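## Task

r1 begins in the decontamination room, r2 in the clean workroom and r3 in the sterile store. The connecting doors are locked, but every dividing wall has an open service window. Take the steel instrument cassette from the table in the decontamination room and leave it resting on the bench in the sterile store, using any number of the robots. At the end every gripper must have released it and moved away. The cassette must stay there without a robot holding it in place. No robot may fall over or be left leaning.

## Robot and tools

ROBOTS. r1, r2 and r3 are identical Hello Robot Stretch 3 units. Each has a two-wheel differential base (0.33 m long, 0.34 m wide) with a passive rear caster, a mast carrying a lift, one telescoping arm that sticks out to the robot's RIGHT, a wrist (yaw, pitch, roll) and a two-finger gripper. The base cannot strafe. To move the hand forward or back, drive the base. An on-the-spot turn pivots 0.05 m behind the front edge. With the arm retracted and the wrist folded, the turn sweeps a radius of 0.28 m. An unfolded, level wrist reaches beyond that.

FRAMES. Base frame: origin on the floor between the drive wheels, x forward, y left, z up. hand_pose is given in this frame, at the point where the closed fingertips meet. Odometry frame: where the base was at scene start. Each robot reports only in its own frames. Relative positions between robots come only from images, lidar_m, wrist_depth_mm and head_depth_mm.

execute_actions. Arguments: "actions", a list holding one action object or nothing (empty = just report), and "cameras", a list of camera names (r1_head_camera, r1_nav_camera, r1_wrist_camera, same for r2/r3, or "all"; omitted/null = all, [] = none). An action is keyed by "r1", "r2", "r3". Each robot entry may hold:
- "base": exactly one of {"translate_m": d}, a straight drive offset from the base's last reported position, metres, forward positive, -1 to 1; or {"rotate_rad": d}, a turn offset, radians, left/counter-clockwise positive, -3.2 to 3.2.
- "joints": absolute targets by name. lift_m 0 to 1.1 (arm height). arm_m 0 to 0.52 (extension). wrist_yaw_rad -1.345 to 4.42: 0 is along the arm, positive toward the front, 3.0 folded over the base. wrist_pitch_rad -1.57 to 0.451: 0 level, negative tips fingers down. wrist_roll_rad -2.911 to 2.911: 0 has the fingers side by side. gripper_m -0.089 to 0.179: larger is wider, and the real fingertip gap is 0.007 to 0.025 less than the value. head_pan_rad -3.953 to 1.73: 0 forward, positive left, -1.57 faces along the arm. head_tilt_rad -1.53 to 0.419: negative looks down.
- "contact_limits": {"arm_m": effort %, 1 to 100}. The arm stops (contact_stop) at that effort, and the limit caps its holding force until the next action.
All motions in the call start together. Anything you omit may keep pushing toward its previous target without showing it. A bad key or out-of-range number rejects the whole call. If a result reports a stop, your remaining calls in that same reply are skipped.

wait: "seconds" 0 to 10. It commands nothing and returns the same report.
zoom_image: "camera" plus "region" [x0, y0, x1, y1] in pixels of that camera's latest full image, at most 504 by 504.
finished_scene: "scene" (1 or 2). It ends the scene for good and says whether the goal was met. Only call it once the cassette rests on the bench, released and stable.

RESULT LINES. base_status/joint_status: how each motion ended. "done" means the wheels turned as commanded, even if they slipped. "off_target" means it is blocked and possibly still pushing. After contact_stop, time_out or torque_fault the target is dropped. on_its_own covers uncommanded joints ("held at" is a target, not a position). joint_positions, motor_effort in % with the peak in brackets (biased and noisy). base_odometry (wheel-based), turned_by_wheels, turned_by_imu, base_tilt in degrees (forward/right positive, a few degrees of fixed bias). lidar_m: 12 sectors of 30 degrees, 1st ahead and counter-clockwise (4th left, 7th behind, 10th right), scanning 0.17 m above the floor, "-" = nothing. It sees table legs, not tops. wrist_depth_mm and head_depth_mm: 7x7 median depths. The head grid matches the sideways-sent image. "pictures" lists the image order.

CALIBRATION. K, distortion and T_world_to_cam per camera. T maps that robot's base frame into the camera frame. Expect small errors, larger for the wrist camera when the arm is extended.

SPEED. With lift_m < 0.30, arm_m < 0.03 and wrist_yaw_rad > 2.54 the base can reach 0.30 m/s and 1.9 rad/s. Otherwise it is limited to 0.10 m/s and 0.63 rad/s.

GRIPPING. Close to a gripper_m below the object's width; lower squeezes harder, but the stall guard eases off, so heavy items can slip. Re-squeeze by sending a different value. Release by opening at least 0.02 above the touch value. Readings don't confirm a grasp, so check images or effort.

SAFETY. Fold or unfold the wrist only with lift_m 0.32 to 0.95, wrist_pitch_rad -0.4 and roll near 0. Folded, the lift may go down to 0.25. With yaw below -0.4, keep pitch at -0.5 or lower. Arm and lift stop and go slack on firm contact. Base, wrist and head do not, and they keep pushing. A slack lift can sink under load, and closing on a surface lifts it. Prolonged strain turns a wrist servo off for 10 s. Pushing with the hand above about 0.45 m, pushing again after a contact stop, driving while holding something fixed, or snagging furniture (especially reversing) can tip a robot. If it leans, back off in small steps, free the gripper, and lower lift_m to about 0.2. Robots must never press into each other. Once bases touch, even millimetres more is a failure, and no line reports contact. Object contact is fine. Travel differs between robots by up to 2.5 cm per metre, so shared carrying is risky. Loose objects may get nudged occasionally. Hand the cassette through the service windows gently, and avoid drops, slams and hard pushes.

Each tool is called after "Emit:" by a JSON object that holds its "name" and its "arguments", one argument or row to a line.

## Session

Emit:
{"name": "execute_actions", "arguments": {
  "actions": [],
  "cameras": ["r1_nav_camera","r2_nav_camera","r3_nav_camera","r1_head_camera"]
}}

Scene clock: 0.00 s.
r1.base_odometry: x=+0.000 y=+0.000 heading=+0.000 (m, m, rad; r1's odometry frame)
r1.turned_by_wheels: +0.000 (rad since the last result)
r1.turned_by_imu: +0.000 (rad since the last result)
r1.base_tilt: forward=+0.4 right=-0.5 (deg)
r1.lidar_m: 0.97 1.56 1.56 1.82 3.15 0.86 1.23 1.22 1.23 0.97 0.84 0.84
r1.head_depth_mm: 862 866 870 871 874 876 879 / 938 939 943 947 950 951 953 / 1023 1030 1034 1034 1040 1039 1044 / 1127 1130 1133 1135 1139 1143 1152 / 1255 1259 1259 1268 1273 1274 1280 / 1390 1399 1420 1426 1435 1443 1453 / 1580 1583 1594 1605 1612 1622 1633
r1.base_status: not commanded
r1.joint_positions: lift_m=+0.307 arm_m=+0.001 wrist_yaw_rad=+2.914 wrist_pitch_rad=-0.570 wrist_roll_rad=+0.009 gripper_m=+0.037 head_pan_rad=+0.004 head_tilt_rad=-0.014
r1.joint_status: not commanded
r1.motor_effort: left_wheel=+1 right_wheel=+0 lift_m=+31 arm_m=+0 wrist_yaw_rad=+0 wrist_pitch_rad=+6 wrist_roll_rad=+0 gripper_m=+0 head_pan_rad=+0 head_tilt_rad=+1 (%)
r1.hand_pose: x=+0.0245 y=+0.0513 z=+0.2874 quat_wxyz=(+0.276, +0.699, +0.120, +0.649) (m; r1's base frame)
r1.wrist_depth_mm: - - - - - - - / 870 932 942 972 985 - - / 716 - 747 766 785 799 811 / 615 - 625 632 650 646 671 / 522 517 556 552 554 564 570 / 468 - - 477 498 495 496 / - - - 428 424 436 439
r2.base_odometry: x=+0.000 y=+0.000 heading=+0.000 (m, m, rad; r2's odometry frame)
r2.turned_by_wheels: +0.000 (rad since the last result)
r2.turned_by_imu: +0.000 (rad since the last result)
r2.base_tilt: forward=+0.8 right=+0.0 (deg)
r2.lidar_m: 1.58 1.55 1.62 2.28 2.60 1.81 1.37 1.33 1.40 2.00 2.21 2.09
r2.head_depth_mm: 1962 2117 2106 2124 2124 2096 2073 / 1933 1977 1974 1983 1955 1966 1929 / 1826 1862 1825 1833 1832 1828 1813 / 1744 1731 1732 1727 1724 1712 1701 / 1638 1632 1627 1619 1621 1608 1606 / 1536 1538 1537 1536 1526 1522 1518 / 1463 1456 1460 1454 1446 1445 1441
r2.base_status: not commanded
r2.joint_positions: lift_m=+0.481 arm_m=+0.000 wrist_yaw_rad=+2.916 wrist_pitch_rad=-0.335 wrist_roll_rad=+0.011 gripper_m=+0.037 head_pan_rad=-0.014 head_tilt_rad=+0.011
r2.joint_status: not commanded
r2.motor_effort: left_wheel=+0 right_wheel=-1 lift_m=+27 arm_m=+0 wrist_yaw_rad=+1 wrist_pitch_rad=+7 wrist_roll_rad=+0 gripper_m=+0 head_pan_rad=+0 head_tilt_rad=+2 (%)
r2.hand_pose: x=+0.0310 y=+0.0832 z=+0.5129 quat_wxyz=(+0.196, +0.710, +0.038, +0.676) (m; r2's base frame)
r2.wrist_depth_mm: - - - - - - - / - - - - - - - / - - - - - - - / - - - - - - - / - - - - - - 985 / 840 807 - 824 - 822 824 / 698 705 690 709 682 689 695
r3.base_odometry: x=+0.000 y=+0.000 heading=+0.000 (m, m, rad; r3's odometry frame)
r3.turned_by_wheels: +0.000 (rad since the last result)
r3.turned_by_imu: +0.000 (rad since the last result)
r3.base_tilt: forward=-0.5 right=-0.8 (deg)
r3.lidar_m: 3.02 1.84 1.61 1.35 0.82 0.73 0.73 0.87 1.20 1.20 1.29 0.97
r3.head_depth_mm: 2059 3215 3801 3832 3753 3018 2071 / 2038 3165 3886 3962 3988 3089 2126 / 2016 3184 - - - 3184 2111 / 2013 3069 - - - 3143 2142 / 2016 2878 3961 3912 3813 3180 2172 / 1965 2939 3157 3096 3047 2910 2190 / 1777 2603 2620 2628 2590 2556 2210
r3.base_status: not commanded
r3.joint_positions: lift_m=+0.335 arm_m=-0.003 wrist_yaw_rad=+2.927 wrist_pitch_rad=-0.510 wrist_roll_rad=+0.019 gripper_m=+0.037 head_pan_rad=+0.014 head_tilt_rad=-0.002
r3.joint_status: not commanded
r3.motor_effort: left_wheel=+0 right_wheel=+0 lift_m=+19 arm_m=+0 wrist_yaw_rad=+0 wrist_pitch_rad=+4 wrist_roll_rad=+0 gripper_m=-1 head_pan_rad=+0 head_tilt_rad=+3 (%)
r3.hand_pose: x=+0.0238 y=+0.0646 z=+0.3272 quat_wxyz=(+0.252, +0.705, +0.102, +0.655) (m; r3's base frame)
r3.wrist_depth_mm: - - - - - - - / 787 - - - - - - / 754 - 810 809 859 850 871 / 663 - 683 700 685 702 722 / 564 570 - 580 592 601 614 / 501 516 - 511 520 522 530 / - - - 453 460 463 474
pictures: r1_head_camera (sideways: a quarter turn clockwise sets it upright), r1_nav_camera (sideways: a quarter turn counterclockwise sets it upright), r2_nav_camera (sideways: a quarter turn counterclockwise sets it upright), r3_nav_camera (sideways: a quarter turn counterclockwise sets it upright)
Images, in order (width x height): r1_head_camera 896x504, r1_nav_camera 672x504, r2_nav_camera 672x504, r3_nav_camera 672x504.

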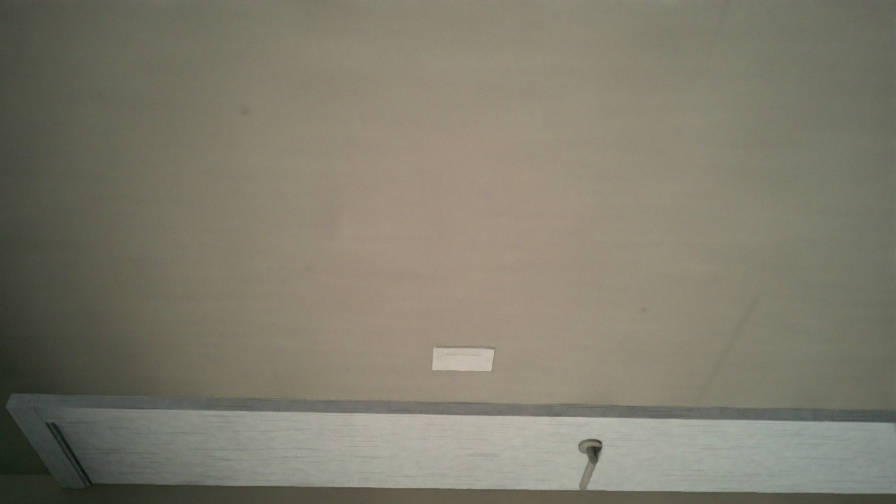

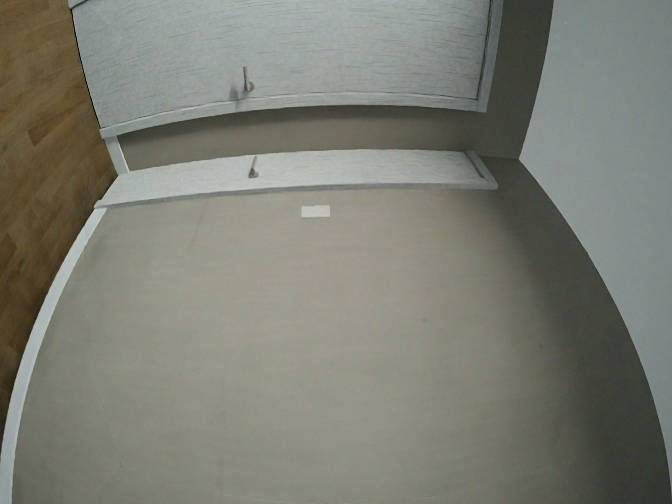

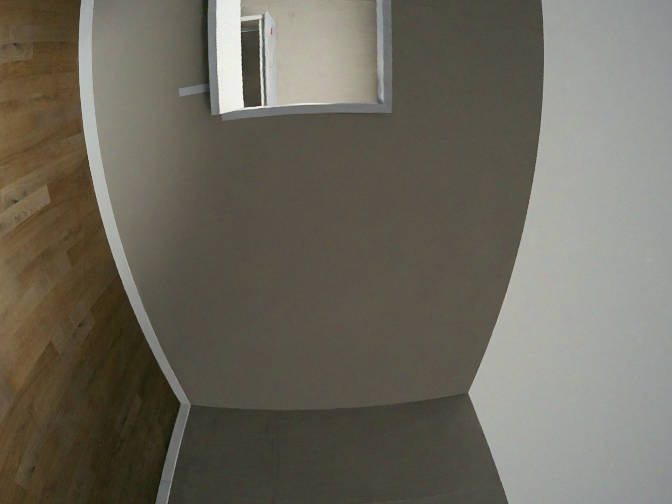

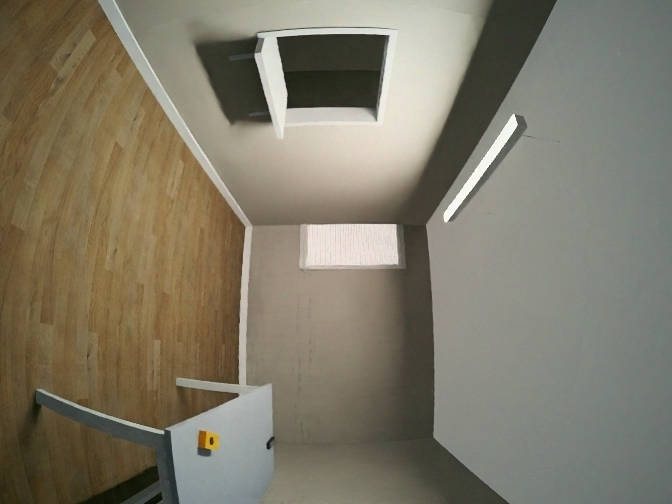

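Emit:
{"name": "execute_actions", "arguments": {
  "actions": [
    {"r1":{"joints":{"head_pan_rad":1.7,"head_tilt_rad":-0.4}},"r2":{"joints":{"head_pan_rad":-2.5}}}
  ],
  "cameras": ["r1_nav_camera","r2_nav_camera"]
}}

Scene clock: 3.53 s.
r1.base_odometry: x=+0.000 y=+0.000 heading=+0.000 (m, m, rad; r1's odometry frame)
r1.turned_by_wheels: +0.000 (rad since the last result)
r1.turned_by_imu: +0.000 (rad since the last result)
r1.base_tilt: forward=+0.3 right=-0.5 (deg)
r1.lidar_m: 0.97 1.56 1.56 1.82 3.15 0.86 1.23 1.22 1.23 0.97 0.84 0.84
r1.head_depth_mm: - - 1907 1925 2032 1772 1449 / - - 2055 2149 2196 1766 1440 / 2096 2303 2266 2410 2253 1759 1435 / 2249 2393 2567 2718 2265 1748 1434 / 2553 2739 2967 3001 2250 1752 1429 / 2947 3194 3558 3132 2214 1731 1420 / 3478 3744 - 3098 2216 1792 -
r1.base_status: not commanded
r1.joint_positions: lift_m=+0.307 arm_m=+0.001 wrist_yaw_rad=+2.914 wrist_pitch_rad=-0.570 wrist_roll_rad=+0.009 gripper_m=+0.037 head_pan_rad=+1.693 head_tilt_rad=-0.395
r1.joint_status: all done
r1.motor_effort: left_wheel=+1(1) right_wheel=+0(0) lift_m=+31(31) arm_m=+0(1) wrist_yaw_rad=+0(1) wrist_pitch_rad=+6(5) wrist_roll_rad=+0(0) gripper_m=+0(1) head_pan_rad=+3(45) head_tilt_rad=-2(21) (%)
r1.hand_pose: x=+0.0245 y=+0.0513 z=+0.2874 quat_wxyz=(+0.276, +0.699, +0.120, +0.649) (m; r1's base frame)
r1.wrist_depth_mm: - - - - - - - / 881 946 920 997 964 - - / 710 - 729 750 792 801 798 / 605 - 626 642 638 665 660 / 527 518 570 557 547 548 568 / 473 - - 480 494 486 487 / - - - 426 416 435 440
r2.base_odometry: x=+0.000 y=+0.000 heading=+0.000 (m, m, rad; r2's odometry frame)
r2.turned_by_wheels: +0.000 (rad since the last result)
r2.turned_by_imu: +0.000 (rad since the last result)
r2.base_tilt: forward=+0.8 right=+0.1 (deg)
r2.lidar_m: 1.58 1.54 1.63 2.28 2.59 1.80 1.37 1.33 1.41 2.00 2.21 2.10
r2.head_depth_mm: 1234 1051 1310 - - 1247 1262 / 1260 1064 1275 - - 1271 1274 / 1273 1079 1266 - 3257 1292 1300 / 1292 1300 1297 1305 1317 1313 1324 / 1314 1317 1324 1327 1332 1334 1339 / 1336 1352 1342 1343 1360 1347 1361 / 1354 1362 1362 1372 1379 1372 1385
r2.base_status: not commanded
r2.joint_positions: lift_m=+0.481 arm_m=+0.000 wrist_yaw_rad=+2.916 wrist_pitch_rad=-0.335 wrist_roll_rad=+0.011 gripper_m=+0.037 head_pan_rad=-2.493 head_tilt_rad=+0.011
r2.joint_status: all done
r2.motor_effort: left_wheel=+0(0) right_wheel=+0(0) lift_m=+28(28) arm_m=+0(0) wrist_yaw_rad=+1(0) wrist_pitch_rad=+7(7) wrist_roll_rad=+1(0) gripper_m=+0(0) head_pan_rad=-3(39) head_tilt_rad=+2(3) (%)
r2.hand_pose: x=+0.0310 y=+0.0832 z=+0.5129 quat_wxyz=(+0.196, +0.710, +0.038, +0.676) (m; r2's base frame)
r2.wrist_depth_mm: - - - - - - - / - - - - - - - / - - - - - - - / - - - - - - - / - - - - - 961 996 / 843 850 - 818 - 806 808 / 690 694 702 692 682 696 692
r3.base_odometry: x=+0.000 y=+0.000 heading=+0.000 (m, m, rad; r3's odometry frame)
r3.turned_by_wheels: +0.000 (rad since the last result)
r3.turned_by_imu: +0.000 (rad since the last result)
r3.base_tilt: forward=-0.5 right=-0.7 (deg)
r3.lidar_m: 3.02 1.84 1.61 1.36 0.82 0.73 0.73 0.86 1.20 1.20 1.30 0.96
r3.head_depth_mm: 2059 3258 3727 3840 3857 3078 2089 / 2094 3211 3878 3944 3894 3116 2118 / 2037 3178 - - - 3142 2114 / 2004 3101 - - - 3198 2167 / 1995 2849 3927 3910 3819 3242 2166 / 1973 2909 3171 3148 3071 2907 2178 / 1779 2599 2617 2592 2546 2490 2181
r3.base_status: not commanded
r3.joint_positions: lift_m=+0.335 arm_m=-0.003 wrist_yaw_rad=+2.927 wrist_pitch_rad=-0.510 wrist_roll_rad=+0.019 gripper_m=+0.037 head_pan_rad=+0.014 head_tilt_rad=-0.002
r3.joint_status: not commanded
r3.motor_effort: left_wheel=+0(1) right_wheel=-1(1) lift_m=+19(19) arm_m=+0(0) wrist_yaw_rad=+1(0) wrist_pitch_rad=+3(3) wrist_roll_rad=+0(0) gripper_m=+0(0) head_pan_rad=+0(0) head_tilt_rad=+3(3) (%)
r3.hand_pose: x=+0.0238 y=+0.0646 z=+0.3272 quat_wxyz=(+0.252, +0.705, +0.102, +0.655) (m; r3's base frame)
r3.wrist_depth_mm: - - - - - - - / 798 - - - - - - / 759 - 798 804 844 838 870 / 653 - 685 690 692 703 731 / 560 560 - 580 598 601 620 / 507 502 - 517 524 521 522 / - - - 460 453 465 463
pictures: r1_nav_camera (sideways: a quarter turn counterclockwise sets it upright), r2_nav_camera (sideways: a quarter turn counterclockwise sets it upright)
camera_calibration (this result's frames):
r1_nav_camera: T_world_to_cam=[[-0.0344894, 0.346463, 0.937429, -1.17847], [0.996149, 0.0875676, 0.00428575, 0.0442541], [-0.0806036, 0.933967, -0.348149, 0.411046], [0, 0, 0, 1]] pos_world=[-0.0515965, 0.0205163, 1.24764]
r2_nav_camera: T_world_to_cam=[[0.0295312, 0.0670383, 0.997313, -1.25077], [-0.597882, 0.80077, -0.0361231, 0.101976], [-0.80104, -0.595209, 0.0637287, -0.117037], [0, 0, 0, 1]] pos_world=[0.00415541, -0.0674716, 1.25855]
Images, in order (width x height): r1_nav_camera 672x504, r2_nav_camera 672x504.

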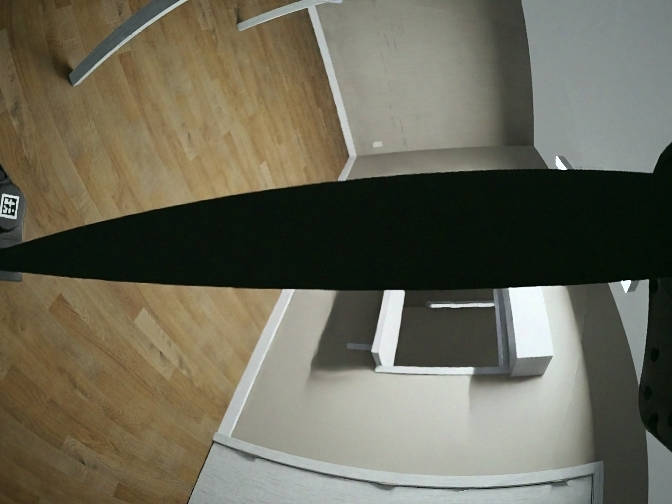

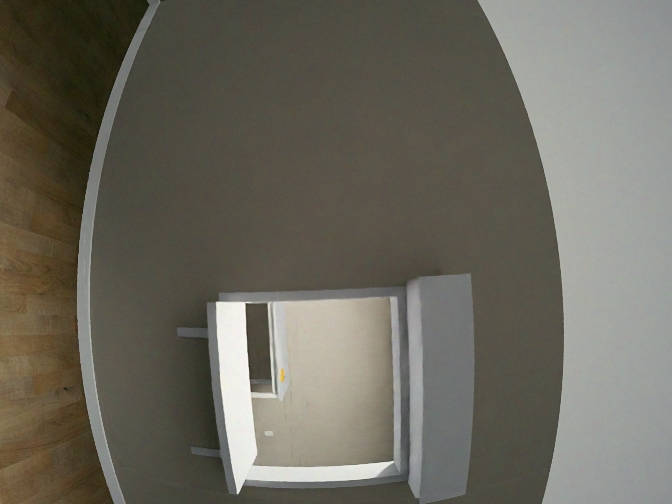

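Emit:
{"name": "execute_actions", "arguments": {
  "actions": [
    {"r1":{"joints":{"head_pan_rad":-3.6,"head_tilt_rad":-0.6}}}
  ],
  "cameras": ["r1_nav_camera","r1_head_camera"]
}}

Scene clock: 9.13 s.
r1.base_odometry: x=+0.000 y=+0.000 heading=+0.000 (m, m, rad; r1's odometry frame)
r1.turned_by_wheels: +0.000 (rad since the last result)
r1.turned_by_imu: +0.000 (rad since the last result)
r1.base_tilt: forward=+0.4 right=-0.5 (deg)
r1.lidar_m: 0.97 1.56 1.56 1.82 3.17 0.86 1.23 1.23 1.22 0.97 0.84 0.84
r1.head_depth_mm: 3356 3742 3031 2257 1798 1490 1301 / 3459 3631 2861 2246 1791 1486 1270 / 3603 1829 1422 2220 1780 1484 1265 / 3333 1824 1206 1085 1683 1435 1262 / 2623 1805 1205 1055 1717 1442 1266 / 2189 1782 1176 1994 1752 1467 1254 / 1868 1879 1190 1972 1745 1462 1252
r1.base_status: not commanded
r1.joint_positions: lift_m=+0.307 arm_m=+0.001 wrist_yaw_rad=+2.914 wrist_pitch_rad=-0.570 wrist_roll_rad=+0.009 gripper_m=+0.037 head_pan_rad=-3.593 head_tilt_rad=-0.593
r1.joint_status: all done
r1.motor_effort: left_wheel=+0(0) right_wheel=+0(0) lift_m=+31(31) arm_m=-1(0) wrist_yaw_rad=-1(0) wrist_pitch_rad=+6(5) wrist_roll_rad=+0(0) gripper_m=-1(0) head_pan_rad=-4(46) head_tilt_rad=-3(16) (%)
r1.hand_pose: x=+0.0245 y=+0.0513 z=+0.2874 quat_wxyz=(+0.276, +0.699, +0.120, +0.649) (m; r1's base frame)
r1.wrist_depth_mm: - - - - - - - / 862 959 966 977 988 - - / 705 - 746 748 781 799 814 / 617 - 618 651 642 660 665 / 521 515 556 540 562 554 576 / 476 - - 476 500 488 494 / - - - 435 420 434 431
r2.base_odometry: x=+0.000 y=+0.000 heading=+0.000 (m, m, rad; r2's odometry frame)
r2.turned_by_wheels: +0.000 (rad since the last result)
r2.turned_by_imu: +0.000 (rad since the last result)
r2.base_tilt: forward=+0.7 right=+0.0 (deg)
r2.lidar_m: 1.58 1.54 1.63 2.28 2.59 1.80 1.37 1.33 1.41 1.99 2.21 2.10
r2.head_depth_mm: 1234 1042 1309 - - 1252 1254 / 1252 1062 1270 - - 1281 1278 / 1268 1085 1268 - 3260 1300 1300 / 1295 1297 1304 1305 1317 1317 1319 / 1308 1317 1325 1322 1335 1334 1342 / 1340 1346 1343 1352 1354 1354 1356 / 1356 1362 1363 1367 1376 1383 1381
r2.base_status: not commanded
r2.joint_positions: lift_m=+0.481 arm_m=+0.000 wrist_yaw_rad=+2.916 wrist_pitch_rad=-0.335 wrist_roll_rad=+0.011 gripper_m=+0.037 head_pan_rad=-2.493 head_tilt_rad=+0.011
r2.joint_status: not commanded
r2.motor_effort: left_wheel=+1(1) right_wheel=+0(0) lift_m=+27(27) arm_m=+0(0) wrist_yaw_rad=+1(1) wrist_pitch_rad=+7(7) wrist_roll_rad=+0(1) gripper_m=+0(0) head_pan_rad=-3(3) head_tilt_rad=+3(3) (%)
r2.hand_pose: x=+0.0310 y=+0.0832 z=+0.5129 quat_wxyz=(+0.196, +0.710, +0.038, +0.676) (m; r2's base frame)
r2.wrist_depth_mm: - - - - - - - / - - - - - - - / - - - - - - - / - - - - - - - / - - - 999 - 999 - / 841 865 - 786 - 836 816 / 700 701 688 698 674 677 696
r3.base_odometry: x=+0.000 y=+0.000 heading=+0.000 (m, m, rad; r3's odometry frame)
r3.turned_by_wheels: +0.000 (rad since the last result)
r3.turned_by_imu: +0.001 (rad since the last result)
r3.base_tilt: forward=-0.6 right=-0.7 (deg)
r3.lidar_m: 3.02 1.83 1.61 1.35 0.82 0.73 0.73 0.87 1.20 1.20 1.29 0.97
r3.head_depth_mm: 2067 3279 3730 3816 3788 3071 2105 / 2050 3223 3899 3985 - 3090 2129 / 2034 3159 - - - 3111 2144 / 2017 3160 - - - 3160 2153 / 1990 2864 - 3947 3829 3222 2151 / 1967 2919 3132 3098 3054 2886 2165 / 1779 2584 2659 2594 2590 2536 2219
r3.base_status: not commanded
r3.joint_positions: lift_m=+0.335 arm_m=-0.003 wrist_yaw_rad=+2.927 wrist_pitch_rad=-0.510 wrist_roll_rad=+0.019 gripper_m=+0.037 head_pan_rad=+0.014 head_tilt_rad=-0.002
r3.joint_status: not commanded
r3.motor_effort: left_wheel=+0(0) right_wheel=-1(1) lift_m=+19(19) arm_m=+0(0) wrist_yaw_rad=+1(0) wrist_pitch_rad=+3(3) wrist_roll_rad=+0(0) gripper_m=-1(1) head_pan_rad=+0(0) head_tilt_rad=+2(3) (%)
r3.hand_pose: x=+0.0238 y=+0.0646 z=+0.3272 quat_wxyz=(+0.252, +0.705, +0.102, +0.655) (m; r3's base frame)
r3.wrist_depth_mm: - - - - - - - / 800 - - - - - - / 763 - 798 824 843 869 858 / 660 - 671 677 690 714 716 / 561 565 - 575 604 614 610 / 494 510 - 511 520 530 529 / - - - 458 459 460 467
pictures: r1_head_camera (sideways: a quarter turn clockwise sets it upright), r1_nav_camera (sideways: a quarter turn counterclockwise sets it upright)
camera_calibration (this result's frames):
r1_head_camera: T_world_to_cam=[[0.540084, -0.229361, -0.809755, 1.07592], [-0.414068, -0.91006, -0.0183994, 0.0319446], [-0.732705, 0.345231, -0.58648, 0.727557], [0, 0, 0, 1]] pos_world=[-0.0347756, 0.024671, 1.29852]
r1_nav_camera: T_world_to_cam=[[-0.469472, 0.23626, 0.850751, -1.06274], [0.465251, 0.885111, 0.0109387, 0.0388332], [-0.750425, 0.400948, -0.525455, 0.645851], [0, 0, 0, 1]] pos_world=[-0.0323289, -0.0422429, 1.24307]
Images, in order (width x height): r1_head_camera 896x504, r1_nav_camera 672x504.

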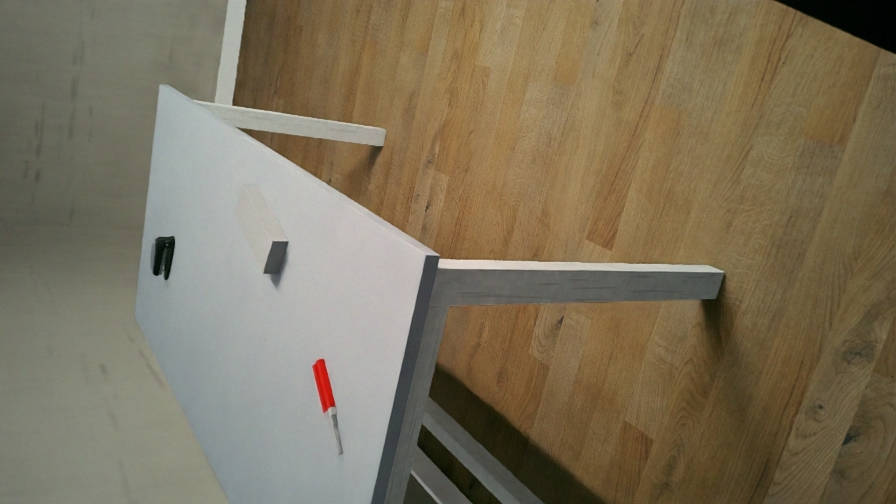

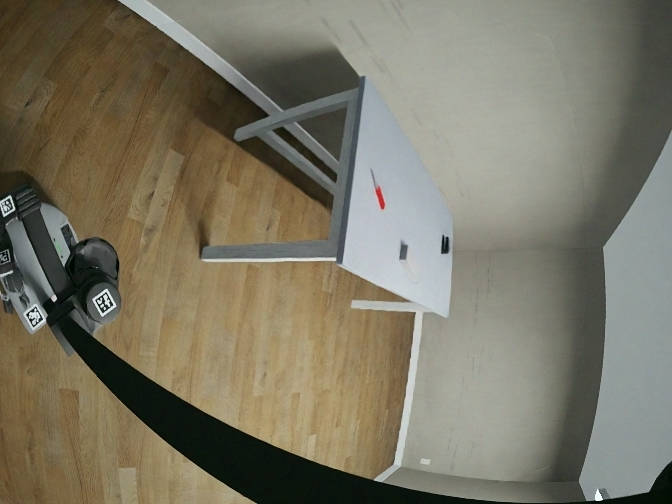

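Emit:
{"name": "execute_actions", "arguments": {
  "actions": [
    {"r1":{"base":{"rotate_rad":-0.87},"joints":{"lift_m":0.28,"head_pan_rad":-1.57,"head_tilt_rad":-0.7}}}
  ],
  "cameras": []
}}

Emit:
{"name": "execute_actions", "arguments": {
  "actions": [
    {"r1":{"base":{"translate_m":-1.0}}}
  ],
  "cameras": []
}}

Emit:
{"name": "execute_actions", "arguments": {
  "actions": [
    {"r1":{"base":{"translate_m":-0.33}}}
  ],
  "cameras": []
}}

Emit:
{"name": "execute_actions", "arguments": {
  "actions": [
    {"r1":{"base":{"rotate_rad":0.12},"joints":{"lift_m":0.9,"wrist_pitch_rad":-0.4}}}
  ],
  "cameras": []
}}

Emit:
{"name": "execute_actions", "arguments": {
  "actions": [
    {"r1":{"joints":{"wrist_yaw_rad":0,"gripper_m":0.17}}}
  ],
  "cameras": ["r1_head_camera"]
}}

Scene clock: 20.07 s.
r1.base_odometry: x=+0.000 y=+0.000 heading=-0.870 (m, m, rad; r1's odometry frame)
r1.turned_by_wheels: -0.870 (rad since the last result)
r1.turned_by_imu: -0.872 (rad since the last result)
r1.base_tilt: forward=+0.4 right=-0.6 (deg)
r1.lidar_m: 0.84 0.85 1.10 1.56 1.58 2.07 2.24 0.86 1.23 1.22 1.25 0.89
r1.head_depth_mm: 1104 1241 1427 1676 1641 1396 1215 / 1092 1230 1410 1647 1632 1394 1213 / 1084 1224 1397 1626 1636 1392 1210 / 1078 1217 1387 1611 1626 1384 1210 / 1071 1198 1370 1597 1618 1378 1205 / 1067 1192 1353 1573 1613 1379 1203 / 1054 1184 1350 1560 1608 1370 1202
r1.base_status: done
r1.joint_positions: lift_m=+0.280 arm_m=+0.001 wrist_yaw_rad=+2.914 wrist_pitch_rad=-0.571 wrist_roll_rad=+0.009 gripper_m=+0.037 head_pan_rad=-1.577 head_tilt_rad=-0.692
r1.joint_status: all done
r1.motor_effort: left_wheel=+2(11) right_wheel=-2(7) lift_m=+28(29) arm_m=+0(1) wrist_yaw_rad=+0(0) wrist_pitch_rad=+6(6) wrist_roll_rad=+0(0) gripper_m=+0(1) head_pan_rad=+3(46) head_tilt_rad=-3(11) (%)
r1.hand_pose: x=+0.0244 y=+0.0512 z=+0.2601 quat_wxyz=(+0.276, +0.699, +0.120, +0.649) (m; r1's base frame)
r1.wrist_depth_mm: - - - - - - 778 / 826 878 866 875 917 933 786 / 698 - 689 709 725 740 741 / 574 - 588 600 590 611 631 / 490 - 530 519 518 530 533 / - - - 444 463 458 465 / - - - - 392 408 408
r2.base_odometry: x=+0.000 y=+0.000 heading=+0.000 (m, m, rad; r2's odometry frame)
r2.turned_by_wheels: +0.000 (rad since the last result)
r2.turned_by_imu: +0.000 (rad since the last result)
r2.base_tilt: forward=+0.8 right=+0.1 (deg)
r2.lidar_m: 1.58 1.54 1.63 2.29 2.60 1.80 1.36 1.33 1.40 2.00 2.21 2.10
r2.head_depth_mm: 1235 1047 1315 - - 1247 1257 / 1251 1061 1276 - - 1274 1278 / 1270 1074 1276 - 3264 1301 1290 / 1300 1304 1301 1306 1311 1314 1317 / 1312 1319 1326 1327 1332 1338 1343 / 1333 1340 1339 1355 1349 1361 1362 / 1360 1354 1360 1370 1378 1379 1380
r2.base_status: not commanded
r2.joint_positions: lift_m=+0.481 arm_m=+0.000 wrist_yaw_rad=+2.916 wrist_pitch_rad=-0.335 wrist_roll_rad=+0.011 gripper_m=+0.037 head_pan_rad=-2.493 head_tilt_rad=+0.011
r2.joint_status: not commanded
r2.motor_effort: left_wheel=+1(0) right_wheel=-1(0) lift_m=+27(28) arm_m=+0(0) wrist_yaw_rad=+1(1) wrist_pitch_rad=+8(7) wrist_roll_rad=+0(1) gripper_m=+0(1) head_pan_rad=-3(3) head_tilt_rad=+2(2) (%)
r2.hand_pose: x=+0.0310 y=+0.0832 z=+0.5129 quat_wxyz=(+0.196, +0.710, +0.038, +0.676) (m; r2's base frame)
r2.wrist_depth_mm: - - - - - - - / - - - - - - - / - - - - - - - / - - - - - - - / - - - - - - 985 / 838 854 - 815 - 832 819 / 707 697 691 694 695 696 684
r3.base_odometry: x=+0.000 y=+0.000 heading=+0.000 (m, m, rad; r3's odometry frame)
r3.turned_by_wheels: +0.000 (rad since the last result)
r3.turned_by_imu: +0.001 (rad since the last result)
r3.base_tilt: forward=-0.4 right=-0.7 (deg)
r3.lidar_m: 3.03 1.83 1.61 1.35 0.82 0.73 0.73 0.87 1.20 1.20 1.29 0.97
r3.head_depth_mm: 2081 3291 3762 3763 3793 3089 2107 / 2058 3205 3890 3917 3929 3030 2124 / 2044 3135 - - - 3130 2122 / 2012 3144 - - - 3206 2150 / 1984 2882 - 3878 3899 3235 2158 / 1968 2980 3166 3093 3095 2923 2174 / 1790 2579 2640 2590 2562 2560 2245
r3.base_status: not commanded
r3.joint_positions: lift_m=+0.335 arm_m=-0.003 wrist_yaw_rad=+2.927 wrist_pitch_rad=-0.510 wrist_roll_rad=+0.019 gripper_m=+0.037 head_pan_rad=+0.014 head_tilt_rad=-0.002
r3.joint_status: not commanded
r3.motor_effort: left_wheel=+0(0) right_wheel=-1(1) lift_m=+19(19) arm_m=+0(0) wrist_yaw_rad=+1(0) wrist_pitch_rad=+4(3) wrist_roll_rad=+0(0) gripper_m=-1(1) head_pan_rad=+0(0) head_tilt_rad=+2(3) (%)
r3.hand_pose: x=+0.0238 y=+0.0646 z=+0.3272 quat_wxyz=(+0.252, +0.705, +0.102, +0.655) (m; r3's base frame)
r3.wrist_depth_mm: - - - - - - - / 776 - - - - - - / 773 - 810 818 854 842 885 / 650 - 683 684 708 702 709 / 571 562 - 580 588 599 604 / 496 519 - 505 526 521 537 / - - - 456 461 464 471
pictures: none
No camera images: the call's "cameras" was empty. Leave "cameras" out to get every camera's image.

Scene clock: 25.00 s.
r1.base_odometry: x=-0.645 y=+0.764 heading=-0.870 (m, m, rad; r1's odometry frame)
r1.turned_by_wheels: +0.000 (rad since the last result)
r1.turned_by_imu: -0.010 (rad since the last result)
r1.base_tilt: forward=+0.4 right=-0.5 (deg)
r1.lidar_m: 1.83 1.87 1.59 1.49 1.51 1.94 2.91 1.29 1.10 1.03 0.40 1.71
r1.head_depth_mm: 1192 1344 1016 802 666 1337 1220 / 1185 1326 1009 801 663 1332 1216 / 1179 1319 1006 798 662 1306 1210 / 1165 1305 1001 798 661 1301 1206 / 1154 1297 997 789 659 1297 1202 / 1146 1288 995 790 657 1301 1162 / 1135 1271 1066 788 654 596 1158
r1.base_status: done
r1.joint_positions: lift_m=+0.280 arm_m=+0.001 wrist_yaw_rad=+2.914 wrist_pitch_rad=-0.571 wrist_roll_rad=+0.009 gripper_m=+0.037 head_pan_rad=-1.577 head_tilt_rad=-0.692
r1.joint_status: not commanded
r1.motor_effort: left_wheel=+3(5) right_wheel=-2(8) lift_m=+28(28) arm_m=-1(1) wrist_yaw_rad=+1(0) wrist_pitch_rad=+6(6) wrist_roll_rad=+0(0) gripper_m=+0(0) head_pan_rad=+3(3) head_tilt_rad=-3(3) (%)
r1.hand_pose: x=+0.0244 y=+0.0512 z=+0.2600 quat_wxyz=(+0.276, +0.699, +0.120, +0.649) (m; r1's base frame)
r1.wrist_depth_mm: - - - - - - - / 811 879 863 899 904 973 971 / 684 - 711 718 720 726 771 / 579 - 605 596 606 615 635 / 497 - 523 526 530 526 531 / - - - 449 471 455 468 / - - - - 393 408 408
r2.base_odometry: x=+0.000 y=+0.000 heading=+0.000 (m, m, rad; r2's odometry frame)
r2.turned_by_wheels: +0.000 (rad since the last result)
r2.turned_by_imu: +0.000 (rad since the last result)
r2.base_tilt: forward=+0.8 right=+0.1 (deg)
r2.lidar_m: 1.58 1.54 1.62 2.28 2.60 1.81 1.37 1.33 1.40 2.00 2.21 2.10
r2.head_depth_mm: 1235 1048 1307 - - 1245 1252 / 1261 1061 1276 - - 1273 1273 / 1277 1081 1271 - 3261 1298 1295 / 1292 1293 1300 1304 1315 1313 1322 / 1315 1319 1310 1328 1330 1330 1342 / 1331 1338 1339 1343 1351 1361 1363 / 1367 1360 1376 1367 1375 1377 1387
r2.base_status: not commanded
r2.joint_positions: lift_m=+0.481 arm_m=+0.000 wrist_yaw_rad=+2.916 wrist_pitch_rad=-0.335 wrist_roll_rad=+0.011 gripper_m=+0.037 head_pan_rad=-2.493 head_tilt_rad=+0.011
r2.joint_status: not commanded
r2.motor_effort: left_wheel=+0(0) right_wheel=-1(0) lift_m=+26(27) arm_m=+0(0) wrist_yaw_rad=+1(1) wrist_pitch_rad=+7(7) wrist_roll_rad=+1(0) gripper_m=+0(1) head_pan_rad=-3(3) head_tilt_rad=+2(2) (%)
r2.hand_pose: x=+0.0310 y=+0.0832 z=+0.5129 quat_wxyz=(+0.196, +0.710, +0.038, +0.676) (m; r2's base frame)
r2.wrist_depth_mm: - - - - - - - / - - - - - - - / - - - - - - - / - - - - - - - / - - - 987 - 989 993 / 845 829 - 812 - 823 820 / 701 701 696 689 688 678 689
r3.base_odometry: x=+0.000 y=+0.000 heading=+0.000 (m, m, rad; r3's odometry frame)
r3.turned_by_wheels: +0.000 (rad since the last result)
r3.turned_by_imu: +0.001 (rad since the last result)
r3.base_tilt: forward=-0.4 right=-0.8 (deg)
r3.lidar_m: 3.01 1.84 1.61 1.35 0.82 0.73 0.73 0.86 1.20 1.20 1.29 0.96
r3.head_depth_mm: 2074 3266 3783 3801 3894 3083 2090 / 2029 3161 3873 3952 3991 3115 2114 / 2027 3215 - - - 3090 2147 / 2016 3054 - - - 3169 2164 / 1992 2857 3951 3884 3798 3189 2153 / 1977 2948 3150 3089 3089 2921 2191 / 1786 2567 2643 2610 2566 2575 2192
r3.base_status: not commanded
r3.joint_positions: lift_m=+0.335 arm_m=-0.003 wrist_yaw_rad=+2.927 wrist_pitch_rad=-0.510 wrist_roll_rad=+0.019 gripper_m=+0.037 head_pan_rad=+0.014 head_tilt_rad=-0.002
r3.joint_status: not commanded
r3.motor_effort: left_wheel=-1(0) right_wheel=-1(1) lift_m=+19(19) arm_m=+0(0) wrist_yaw_rad=+0(0) wrist_pitch_rad=+4(4) wrist_roll_rad=+0(0) gripper_m=-1(1) head_pan_rad=+1(0) head_tilt_rad=+3(2) (%)
r3.hand_pose: x=+0.0238 y=+0.0646 z=+0.3272 quat_wxyz=(+0.252, +0.705, +0.102, +0.655) (m; r3's base frame)
r3.wrist_depth_mm: - - - - - - - / 801 - - - - - - / 745 - 829 820 844 871 883 / 657 - 659 680 692 710 722 / 567 566 - 585 591 602 613 / 498 517 - 509 524 521 527 / - - - 455 450 469 467
pictures: none
No camera images: the call's "cameras" was empty. Leave "cameras" out to get every camera's image.

Scene clock: 27.77 s.
r1.base_odometry: x=-0.858 y=+1.016 heading=-0.870 (m, m, rad; r1's odometry frame)
r1.turned_by_wheels: +0.000 (rad since the last result)
r1.turned_by_imu: -0.003 (rad since the last result)
r1.base_tilt: forward=+0.4 right=-0.5 (deg)
r1.lidar_m: 2.16 2.19 1.57 1.46 1.48 1.88 2.58 0.99 1.13 1.06 1.07 0.63
r1.head_depth_mm: 1223 1359 1012 806 666 1397 1218 / 1214 1346 1015 801 665 1388 1211 / 1202 1329 1009 799 663 1364 1209 / 1191 1316 1002 797 652 1353 1206 / 1181 1308 997 794 659 1354 1206 / 1176 1317 990 790 656 1327 1207 / 1162 1303 986 786 655 1322 1199
r1.base_status: done
r1.joint_positions: lift_m=+0.280 arm_m=+0.001 wrist_yaw_rad=+2.914 wrist_pitch_rad=-0.571 wrist_roll_rad=+0.009 gripper_m=+0.037 head_pan_rad=-1.577 head_tilt_rad=-0.692
r1.joint_status: not commanded
r1.motor_effort: left_wheel=+2(6) right_wheel=-2(7) lift_m=+29(28) arm_m=+0(1) wrist_yaw_rad=+0(0) wrist_pitch_rad=+6(6) wrist_roll_rad=+0(0) gripper_m=+0(0) head_pan_rad=+3(3) head_tilt_rad=-3(3) (%)
r1.hand_pose: x=+0.0244 y=+0.0512 z=+0.2600 quat_wxyz=(+0.276, +0.699, +0.120, +0.649) (m; r1's base frame)
r1.wrist_depth_mm: - - - - - - - / 797 901 865 920 933 944 961 / 673 - 702 721 724 734 760 / 590 - 587 589 610 615 617 / 499 - 519 527 525 525 535 / - - - 451 463 453 456 / - - - - 391 406 408
r2.base_odometry: x=+0.000 y=+0.000 heading=+0.000 (m, m, rad; r2's odometry frame)
r2.turned_by_wheels: +0.000 (rad since the last result)
r2.turned_by_imu: +0.000 (rad since the last result)
r2.base_tilt: forward=+0.8 right=+0.1 (deg)
r2.lidar_m: 1.58 1.54 1.63 2.28 2.60 1.80 1.37 1.33 1.41 1.99 2.21 2.10
r2.head_depth_mm: 1230 1047 1314 - - 1246 1252 / 1251 1064 1278 - - 1274 1270 / 1282 1077 1271 - 3280 1290 1294 / 1288 1296 1303 1307 1307 1317 1320 / 1313 1319 1319 1331 1331 1339 1343 / 1346 1340 1343 1343 1348 1353 1371 / 1353 1362 1367 1372 1373 1378 1386
r2.base_status: not commanded
r2.joint_positions: lift_m=+0.481 arm_m=+0.000 wrist_yaw_rad=+2.916 wrist_pitch_rad=-0.335 wrist_roll_rad=+0.011 gripper_m=+0.037 head_pan_rad=-2.493 head_tilt_rad=+0.011
r2.joint_status: not commanded
r2.motor_effort: left_wheel=+1(0) right_wheel=+0(1) lift_m=+26(27) arm_m=+0(0) wrist_yaw_rad=+1(0) wrist_pitch_rad=+7(7) wrist_roll_rad=+0(0) gripper_m=+0(0) head_pan_rad=-3(3) head_tilt_rad=+2(3) (%)
r2.hand_pose: x=+0.0310 y=+0.0832 z=+0.5129 quat_wxyz=(+0.196, +0.710, +0.038, +0.676) (m; r2's base frame)
r2.wrist_depth_mm: - - - - - - - / - - - - - - - / - - - - - - - / - - - - - - - / - - - - - 995 980 / 821 824 - 786 - 803 823 / 724 696 692 694 680 693 675
r3.base_odometry: x=+0.000 y=+0.000 heading=+0.000 (m, m, rad; r3's odometry frame)
r3.turned_by_wheels: +0.000 (rad since the last result)
r3.turned_by_imu: +0.000 (rad since the last result)
r3.base_tilt: forward=-0.5 right=-0.7 (deg)
r3.lidar_m: 3.03 1.83 1.61 1.36 0.82 0.73 0.73 0.87 1.20 1.20 1.29 0.96
r3.head_depth_mm: 2069 3189 3767 3869 3909 3060 2100 / 2044 3175 3896 3850 3998 3078 2127 / 2026 3115 - - - 3155 2144 / 2025 3121 - - - 3185 2135 / 2002 2860 - 3890 3818 3185 2182 / 1965 2979 3181 3116 3098 2959 2172 / 1799 2561 2653 2568 2573 2532 2214
r3.base_status: not commanded
r3.joint_positions: lift_m=+0.335 arm_m=-0.003 wrist_yaw_rad=+2.927 wrist_pitch_rad=-0.510 wrist_roll_rad=+0.019 gripper_m=+0.037 head_pan_rad=+0.014 head_tilt_rad=-0.002
r3.joint_status: not commanded
r3.motor_effort: left_wheel=+0(0) right_wheel=-1(0) lift_m=+18(19) arm_m=+0(0) wrist_yaw_rad=+0(0) wrist_pitch_rad=+3(4) wrist_roll_rad=+0(0) gripper_m=-1(0) head_pan_rad=+0(0) head_tilt_rad=+3(2) (%)
r3.hand_pose: x=+0.0238 y=+0.0646 z=+0.3272 quat_wxyz=(+0.252, +0.705, +0.102, +0.655) (m; r3's base frame)
r3.wrist_depth_mm: - - - - - - - / 788 - - - - - - / 774 - 803 862 826 880 858 / 645 - 672 684 700 699 724 / 564 571 - 588 600 609 605 / 495 514 - 511 526 529 534 / - - - 464 458 466 470
pictures: none
No camera images: the call's "cameras" was empty. Leave "cameras" out to get every camera's image.

Scene clock: 34.23 s.
r1.base_odometry: x=-0.858 y=+1.016 heading=-0.750 (m, m, rad; r1's odometry frame)
r1.turned_by_wheels: +0.120 (rad since the last result)
r1.turned_by_imu: +0.121 (rad since the last result)
r1.base_tilt: forward=+0.4 right=-0.5 (deg)
r1.lidar_m: 2.16 2.00 1.50 1.46 1.52 2.12 2.58 0.99 1.09 1.06 0.66 0.63
r1.head_depth_mm: 1179 1328 1016 803 692 - 1174 / 1181 1321 1008 799 682 - 1169 / 1182 1330 1005 799 653 - - / 1186 1308 1000 796 660 - - / 1190 1315 998 793 670 - 1164 / 1194 1313 992 789 658 1376 1181 / 1197 1321 991 788 656 1347 1199
r1.base_status: done
r1.joint_positions: lift_m=+0.900 arm_m=+0.001 wrist_yaw_rad=+2.914 wrist_pitch_rad=-0.418 wrist_roll_rad=+0.009 gripper_m=+0.037 head_pan_rad=-1.577 head_tilt_rad=-0.692
r1.joint_status: all done
r1.motor_effort: left_wheel=-1(10) right_wheel=+2(6) lift_m=+34(36) arm_m=-1(0) wrist_yaw_rad=+0(0) wrist_pitch_rad=+8(9) wrist_roll_rad=+0(0) gripper_m=-1(0) head_pan_rad=+3(3) head_tilt_rad=-3(3) (%)
r1.hand_pose: x=+0.0293 y=+0.0725 z=+0.9126 quat_wxyz=(+0.225, +0.707, +0.066, +0.668) (m; r1's base frame)
r1.wrist_depth_mm: - - - - - - - / - - - - - - - / - - - - - - - / - - - - - - - / - - - - - - - / - - - - - - - / - - - - - - -
r2.base_odometry: x=+0.000 y=+0.000 heading=+0.000 (m, m, rad; r2's odometry frame)
r2.turned_by_wheels: +0.000 (rad since the last result)
r2.turned_by_imu: +0.000 (rad since the last result)
r2.base_tilt: forward=+0.7 right=+0.0 (deg)
r2.lidar_m: 1.58 1.54 1.63 2.27 2.59 1.80 1.37 1.33 1.40 2.00 2.20 2.09
r2.head_depth_mm: 1235 1047 1305 - - 1247 1258 / 1251 1063 1267 - - 1270 1270 / 1274 1076 1268 - 3268 1295 1294 / 1298 1293 1302 1305 1305 1316 1314 / 1314 1318 1317 1325 1333 1328 1340 / 1332 1340 1339 1352 1359 1364 1357 / 1365 1361 1375 1379 1374 1378 1392
r2.base_status: not commanded
r2.joint_positions: lift_m=+0.481 arm_m=+0.000 wrist_yaw_rad=+2.916 wrist_pitch_rad=-0.335 wrist_roll_rad=+0.011 gripper_m=+0.037 head_pan_rad=-2.493 head_tilt_rad=+0.011
r2.joint_status: not commanded
r2.motor_effort: left_wheel=+0(0) right_wheel=+0(0) lift_m=+27(27) arm_m=+0(0) wrist_yaw_rad=+0(1) wrist_pitch_rad=+8(7) wrist_roll_rad=+0(0) gripper_m=+0(0) head_pan_rad=-3(3) head_tilt_rad=+2(2) (%)
r2.hand_pose: x=+0.0310 y=+0.0832 z=+0.5129 quat_wxyz=(+0.196, +0.710, +0.038, +0.676) (m; r2's base frame)
r2.wrist_depth_mm: - - - - - - - / - - - - - - - / - - - - - - - / - - - - - - - / - - - - - - - / 839 823 - 797 - 823 826 / 707 693 701 695 685 709 692
r3.base_odometry: x=+0.000 y=+0.000 heading=+0.000 (m, m, rad; r3's odometry frame)
r3.turned_by_wheels: +0.000 (rad since the last result)
r3.turned_by_imu: +0.001 (rad since the last result)
r3.base_tilt: forward=-0.4 right=-0.8 (deg)
r3.lidar_m: 3.04 1.84 1.61 1.36 0.82 0.73 0.73 0.86 1.20 1.20 1.29 0.96
r3.head_depth_mm: 2083 3256 3786 3764 3790 3006 2088 / 2048 3171 3847 3959 3947 3062 2117 / 2005 3196 - - - 3142 2144 / 2010 3139 - - - 3189 2154 / 1993 2860 3909 3860 3817 3204 2165 / 1951 2942 3142 3146 3042 2933 2171 / 1777 2586 2602 2595 2612 2537 2204
r3.base_status: not commanded
r3.joint_positions: lift_m=+0.335 arm_m=-0.003 wrist_yaw_rad=+2.927 wrist_pitch_rad=-0.510 wrist_roll_rad=+0.019 gripper_m=+0.037 head_pan_rad=+0.014 head_tilt_rad=-0.002
r3.joint_status: not commanded
r3.motor_effort: left_wheel=+0(1) right_wheel=-1(1) lift_m=+19(19) arm_m=+0(0) wrist_yaw_rad=+0(0) wrist_pitch_rad=+4(4) wrist_roll_rad=+0(0) gripper_m=+0(1) head_pan_rad=+0(0) head_tilt_rad=+2(2) (%)
r3.hand_pose: x=+0.0238 y=+0.0646 z=+0.3272 quat_wxyz=(+0.252, +0.705, +0.102, +0.655) (m; r3's base frame)
r3.wrist_depth_mm: - - - - - - - / 773 - - - - - - / 756 - 798 815 852 853 876 / 659 - 676 691 701 713 720 / 569 568 - 593 590 605 615 / 494 507 - 516 522 527 524 / - - - 458 461 463 470
pictures: none
No camera images: the call's "cameras" was empty. Leave "cameras" out to get every camera's image.

Scene clock: 36.70 s.
r1.base_odometry: x=-0.858 y=+1.016 heading=-0.750 (m, m, rad; r1's odometry frame)
r1.turned_by_wheels: +0.000 (rad since the last result)
r1.turned_by_imu: +0.000 (rad since the last result)
r1.base_tilt: forward=+0.5 right=-0.5 (deg)
r1.lidar_m: 2.16 2.00 1.51 1.46 1.52 2.11 2.58 0.99 1.09 1.06 0.66 0.63
r1.head_depth_mm: 1176 1321 1015 804 692 - - / 1182 1328 1009 802 681 - - / 1187 1330 1006 797 - - - / 1192 1311 1000 795 - - - / 1198 1316 994 793 660 1354 1209 / 1192 1315 990 790 641 1350 1201 / 1190 1321 989 790 655 1346 1197
r1.base_status: not commanded
r1.joint_positions: lift_m=+0.900 arm_m=+0.001 wrist_yaw_rad=+0.002 wrist_pitch_rad=-0.418 wrist_roll_rad=+0.009 gripper_m=+0.170 head_pan_rad=-1.577 head_tilt_rad=-0.692
r1.joint_status: all done
r1.motor_effort: left_wheel=-1(1) right_wheel=+2(2) lift_m=+34(34) arm_m=+0(1) wrist_yaw_rad=-2(1) wrist_pitch_rad=+7(8) wrist_roll_rad=+0(0) gripper_m=-1(89) head_pan_rad=+3(4) head_tilt_rad=-3(2) (%)
r1.hand_pose: x=-0.0211 y=-0.3706 z=+0.9126 quat_wxyz=(+0.689, +0.147, -0.694, -0.147) (m; r1's base frame)
r1.wrist_depth_mm: - - - - - 995 - / - 864 - - - - - / 612 629 635 645 671 686 708 / 476 472 490 506 521 523 531 / 386 397 359 358 420 418 430 / - 333 337 324 337 348 362 / 277 288 292 297 299 300 -
r2.base_odometry: x=+0.000 y=+0.000 heading=+0.000 (m, m, rad; r2's odometry frame)
r2.turned_by_wheels: +0.000 (rad since the last result)
r2.turned_by_imu: +0.000 (rad since the last result)
r2.base_tilt: forward=+0.6 right=-0.1 (deg)
r2.lidar_m: 1.58 1.54 1.62 2.28 2.59 1.81 1.37 1.33 1.40 2.00 2.21 2.10
r2.head_depth_mm: 1230 1048 1312 - - 1251 1257 / 1252 1063 1269 - - 1278 1268 / 1269 1079 1267 - 3265 1295 1297 / 1291 1301 1303 1308 1309 1310 1318 / 1315 1318 1317 1331 1333 1341 1344 / 1332 1343 1344 1346 1356 1356 1354 / 1361 1356 1375 1366 1381 1384 1384
r2.base_status: not commanded
r2.joint_positions: lift_m=+0.481 arm_m=+0.000 wrist_yaw_rad=+2.916 wrist_pitch_rad=-0.335 wrist_roll_rad=+0.011 gripper_m=+0.037 head_pan_rad=-2.493 head_tilt_rad=+0.011
r2.joint_status: not commanded
r2.motor_effort: left_wheel=+0(0) right_wheel=+0(0) lift_m=+26(27) arm_m=+0(0) wrist_yaw_rad=+0(1) wrist_pitch_rad=+7(7) wrist_roll_rad=+0(0) gripper_m=-1(1) head_pan_rad=-3(3) head_tilt_rad=+2(2) (%)
r2.hand_pose: x=+0.0310 y=+0.0832 z=+0.5129 quat_wxyz=(+0.196, +0.710, +0.038, +0.676) (m; r2's base frame)
r2.wrist_depth_mm: - - - - - - - / - - - - - - - / - - - - - - - / - - - - - - - / - - - - - 995 991 / 830 842 - 824 - 814 818 / 700 699 710 687 708 698 695
r3.base_odometry: x=+0.000 y=+0.000 heading=+0.000 (m, m, rad; r3's odometry frame)
r3.turned_by_wheels: +0.000 (rad since the last result)
r3.turned_by_imu: +0.000 (rad since the last result)
r3.base_tilt: forward=-0.5 right=-0.9 (deg)
r3.lidar_m: 3.04 1.84 1.60 1.36 0.82 0.73 0.73 0.87 1.20 1.20 1.30 0.97
r3.head_depth_mm: 2066 3235 3822 3786 3791 3020 2117 / 2041 3181 3956 3835 3963 3076 2127 / 2034 3154 - - - 3125 2148 / 1990 3113 - - - 3158 2157 / 1992 2845 3956 3913 3862 3151 2174 / 1958 2922 3203 3101 3052 2903 2177 / 1786 2562 2651 2633 2591 2543 2200
r3.base_status: not commanded
r3.joint_positions: lift_m=+0.335 arm_m=-0.003 wrist_yaw_rad=+2.927 wrist_pitch_rad=-0.510 wrist_roll_rad=+0.019 gripper_m=+0.037 head_pan_rad=+0.014 head_tilt_rad=-0.002
r3.joint_status: not commanded
r3.motor_effort: left_wheel=+0(1) right_wheel=-1(1) lift_m=+19(19) arm_m=+0(0) wrist_yaw_rad=-1(1) wrist_pitch_rad=+3(3) wrist_roll_rad=+0(0) gripper_m=-1(1) head_pan_rad=-1(0) head_tilt_rad=+2(3) (%)
r3.hand_pose: x=+0.0238 y=+0.0646 z=+0.3272 quat_wxyz=(+0.252, +0.705, +0.102, +0.655) (m; r3's base frame)
r3.wrist_depth_mm: - - - - - - - / 781 - - - - - - / 761 - 812 831 850 848 855 / 660 - 668 679 692 693 716 / 569 567 - 580 597 595 610 / 498 513 - 511 524 530 532 / - - - 455 460 463 466
pictures: r1_head_camera (sideways: a quarter turn clockwise sets it upright)
camera_calibration (this result's frames):
r1_head_camera: T_world_to_cam=[[-0.0250274, 0.663627, -0.747645, 0.998408], [0.999678, 0.0197744, -0.015912, 0.0200801], [0.0042246, -0.747802, -0.663908, 0.823785], [0, 0, 0, 1]] pos_world=[0.00143372, -0.04694, 1.29369]
Images, in order (width x height): r1_head_camera 896x504.

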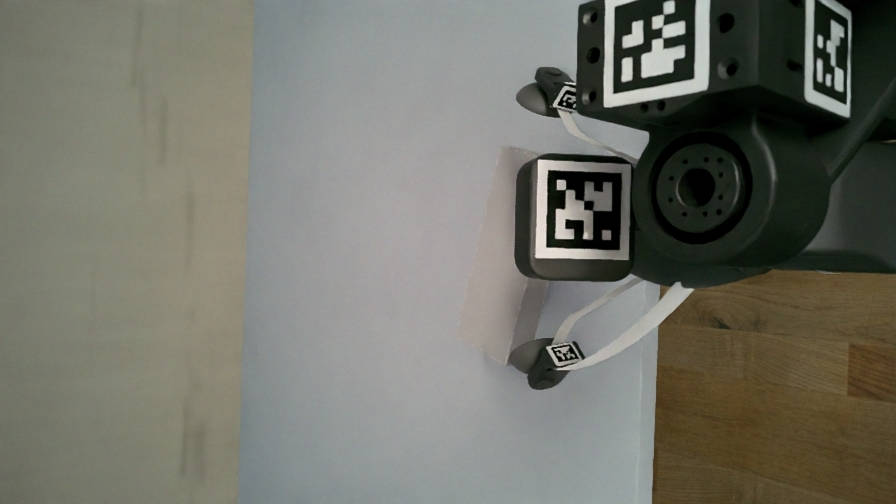

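Emit:
{"name": "execute_actions", "arguments": {
  "actions": [
    {"r1":{"joints":{"lift_m":1.05,"wrist_pitch_rad":-1.57,"wrist_roll_rad":1.57,"arm_m":0.25,"gripper_m":0.13}}}
  ],
  "cameras": ["r1_head_camera","r1_wrist_camera"]
}}

Scene clock: 43.23 s.
r1.base_odometry: x=-0.858 y=+1.016 heading=-0.750 (m, m, rad; r1's odometry frame)
r1.turned_by_wheels: +0.000 (rad since the last result)
r1.turned_by_imu: +0.000 (rad since the last result)
r1.base_tilt: forward=+0.4 right=-0.5 (deg)
r1.lidar_m: 2.15 2.00 1.50 1.46 1.52 2.11 2.59 0.99 1.09 1.06 0.66 0.63
r1.head_depth_mm: 1164 1349 980 804 667 1335 1215 / - 1352 937 801 665 1358 1211 / - - 972 796 652 1361 1213 / 1166 - - 773 659 1357 1214 / 1190 1314 993 792 658 1346 1204 / 1196 1321 993 790 656 1352 1202 / 1195 1323 987 787 654 1343 1200
r1.base_status: not commanded
r1.joint_positions: lift_m=+1.050 arm_m=+0.250 wrist_yaw_rad=+0.000 wrist_pitch_rad=-1.564 wrist_roll_rad=+1.565 gripper_m=+0.130 head_pan_rad=-1.577 head_tilt_rad=-0.692
r1.joint_status: all done
r1.motor_effort: left_wheel=-1(1) right_wheel=+2(2) lift_m=+35(35) arm_m=+4(4) wrist_yaw_rad=+0(2) wrist_pitch_rad=-3(7) wrist_roll_rad=+2(2) gripper_m=+0(88) head_pan_rad=+4(2) head_tilt_rad=-3(3) (%)
r1.hand_pose: x=-0.0215 y=-0.3721 z=+0.9322 quat_wxyz=(+0.002, +0.002, -0.709, -0.705) (m; r1's base frame)
r1.wrist_depth_mm: 312 309 310 308 - - - / 322 314 318 317 - - - / 331 299 301 323 - - - / 338 305 329 - - - - / 350 309 343 - - - - / 358 - 355 - - - - / 369 362 360 - - - -
r2.base_odometry: x=+0.000 y=+0.000 heading=+0.000 (m, m, rad; r2's odometry frame)
r2.turned_by_wheels: +0.000 (rad since the last result)
r2.turned_by_imu: +0.000 (rad since the last result)
r2.base_tilt: forward=+0.7 right=+0.1 (deg)
r2.lidar_m: 1.58 1.54 1.62 2.28 2.59 1.80 1.37 1.33 1.40 1.99 2.20 2.09
r2.head_depth_mm: 1234 1047 1316 - - 1246 1259 / 1256 1062 1267 - - 1270 1272 / 1274 1081 1273 - 3260 1296 1296 / 1297 1294 1302 1307 1316 1313 1319 / 1318 1317 1322 1320 1334 1339 1343 / 1327 1338 1337 1349 1351 1355 1363 / 1362 1364 1373 1375 1365 1385 1380
r2.base_status: not commanded
r2.joint_positions: lift_m=+0.481 arm_m=+0.000 wrist_yaw_rad=+2.916 wrist_pitch_rad=-0.335 wrist_roll_rad=+0.011 gripper_m=+0.037 head_pan_rad=-2.493 head_tilt_rad=+0.011
r2.joint_status: not commanded
r2.motor_effort: left_wheel=+0(0) right_wheel=-1(1) lift_m=+28(28) arm_m=+0(0) wrist_yaw_rad=+1(0) wrist_pitch_rad=+7(7) wrist_roll_rad=+0(0) gripper_m=+0(0) head_pan_rad=-3(3) head_tilt_rad=+2(2) (%)
r2.hand_pose: x=+0.0310 y=+0.0832 z=+0.5129 quat_wxyz=(+0.196, +0.710, +0.038, +0.676) (m; r2's base frame)
r2.wrist_depth_mm: - - - - - - - / - - - - - - - / - - - - - - - / - - - - - - - / - - - - - - 970 / 845 843 - 796 - 811 827 / 693 703 701 702 676 711 677
r3.base_odometry: x=+0.000 y=+0.000 heading=+0.000 (m, m, rad; r3's odometry frame)
r3.turned_by_wheels: +0.000 (rad since the last result)
r3.turned_by_imu: +0.001 (rad since the last result)
r3.base_tilt: forward=-0.6 right=-0.7 (deg)
r3.lidar_m: 3.01 1.83 1.61 1.36 0.82 0.73 0.73 0.86 1.20 1.20 1.30 0.96
r3.head_depth_mm: 2053 3228 3838 3840 3793 3033 2112 / 2033 3167 3897 3950 3957 3113 2120 / 2013 3142 - - - 3149 2157 / 2030 3088 - - - 3156 2167 / 1981 2835 - 3933 3893 3187 2185 / 1983 2946 3167 3164 3065 2950 2206 / 1798 2598 2628 2584 2524 2549 2213
r3.base_status: not commanded
r3.joint_positions: lift_m=+0.335 arm_m=-0.003 wrist_yaw_rad=+2.927 wrist_pitch_rad=-0.510 wrist_roll_rad=+0.019 gripper_m=+0.037 head_pan_rad=+0.014 head_tilt_rad=-0.002
r3.joint_status: not commanded
r3.motor_effort: left_wheel=+0(0) right_wheel=-1(1) lift_m=+18(19) arm_m=+0(0) wrist_yaw_rad=+1(0) wrist_pitch_rad=+4(4) wrist_roll_rad=+0(0) gripper_m=-1(1) head_pan_rad=+1(0) head_tilt_rad=+3(3) (%)
r3.hand_pose: x=+0.0238 y=+0.0646 z=+0.3272 quat_wxyz=(+0.252, +0.705, +0.102, +0.655) (m; r3's base frame)
r3.wrist_depth_mm: - - - - - - - / 779 - - - - - - / 759 - 805 816 843 844 857 / 658 - 684 681 693 700 717 / 557 569 - 589 605 606 612 / 500 517 - 521 518 525 535 / - - - 459 459 466 479
pictures: r1_head_camera (sideways: a quarter turn clockwise sets it upright), r1_wrist_camera
camera_calibration (this result's frames):
r1_head_camera: T_world_to_cam=[[-0.0250274, 0.663627, -0.747645, 0.998408], [0.999678, 0.0197744, -0.015912, 0.0200801], [0.0042246, -0.747802, -0.663908, 0.823785], [0, 0, 0, 1]] pos_world=[0.00143372, -0.04694, 1.29369]
r1_wrist_camera: T_world_to_cam=[[-0.0499107, 0.998709, -0.00949573, 0.381259], [0.98457, 0.0507963, 0.167456, -0.0854449], [0.167723, -0.000991335, -0.985834, 1.08525], [0, 0, 0, 1]] pos_world=[-0.078865, -0.375351, 1.0878]
Images, in order (width x height): r1_head_camera 896x504, r1_wrist_camera 644x364.

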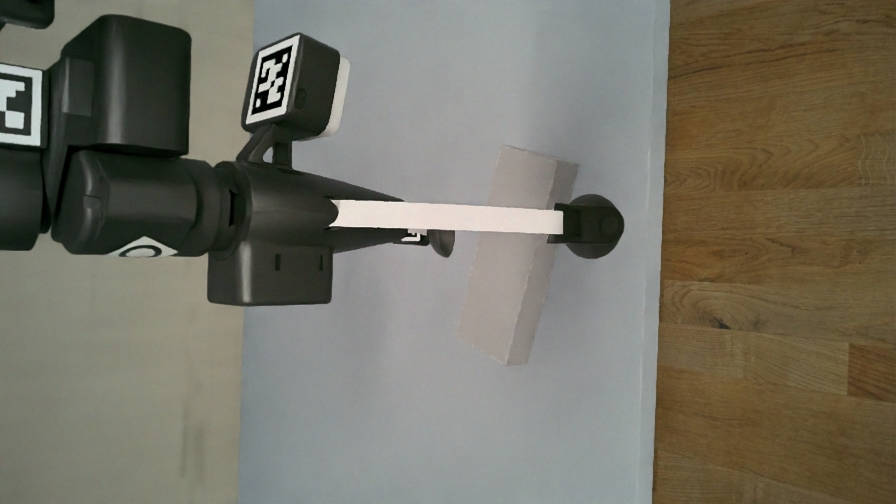

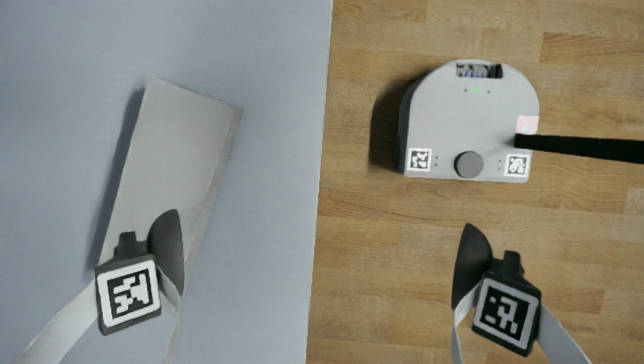

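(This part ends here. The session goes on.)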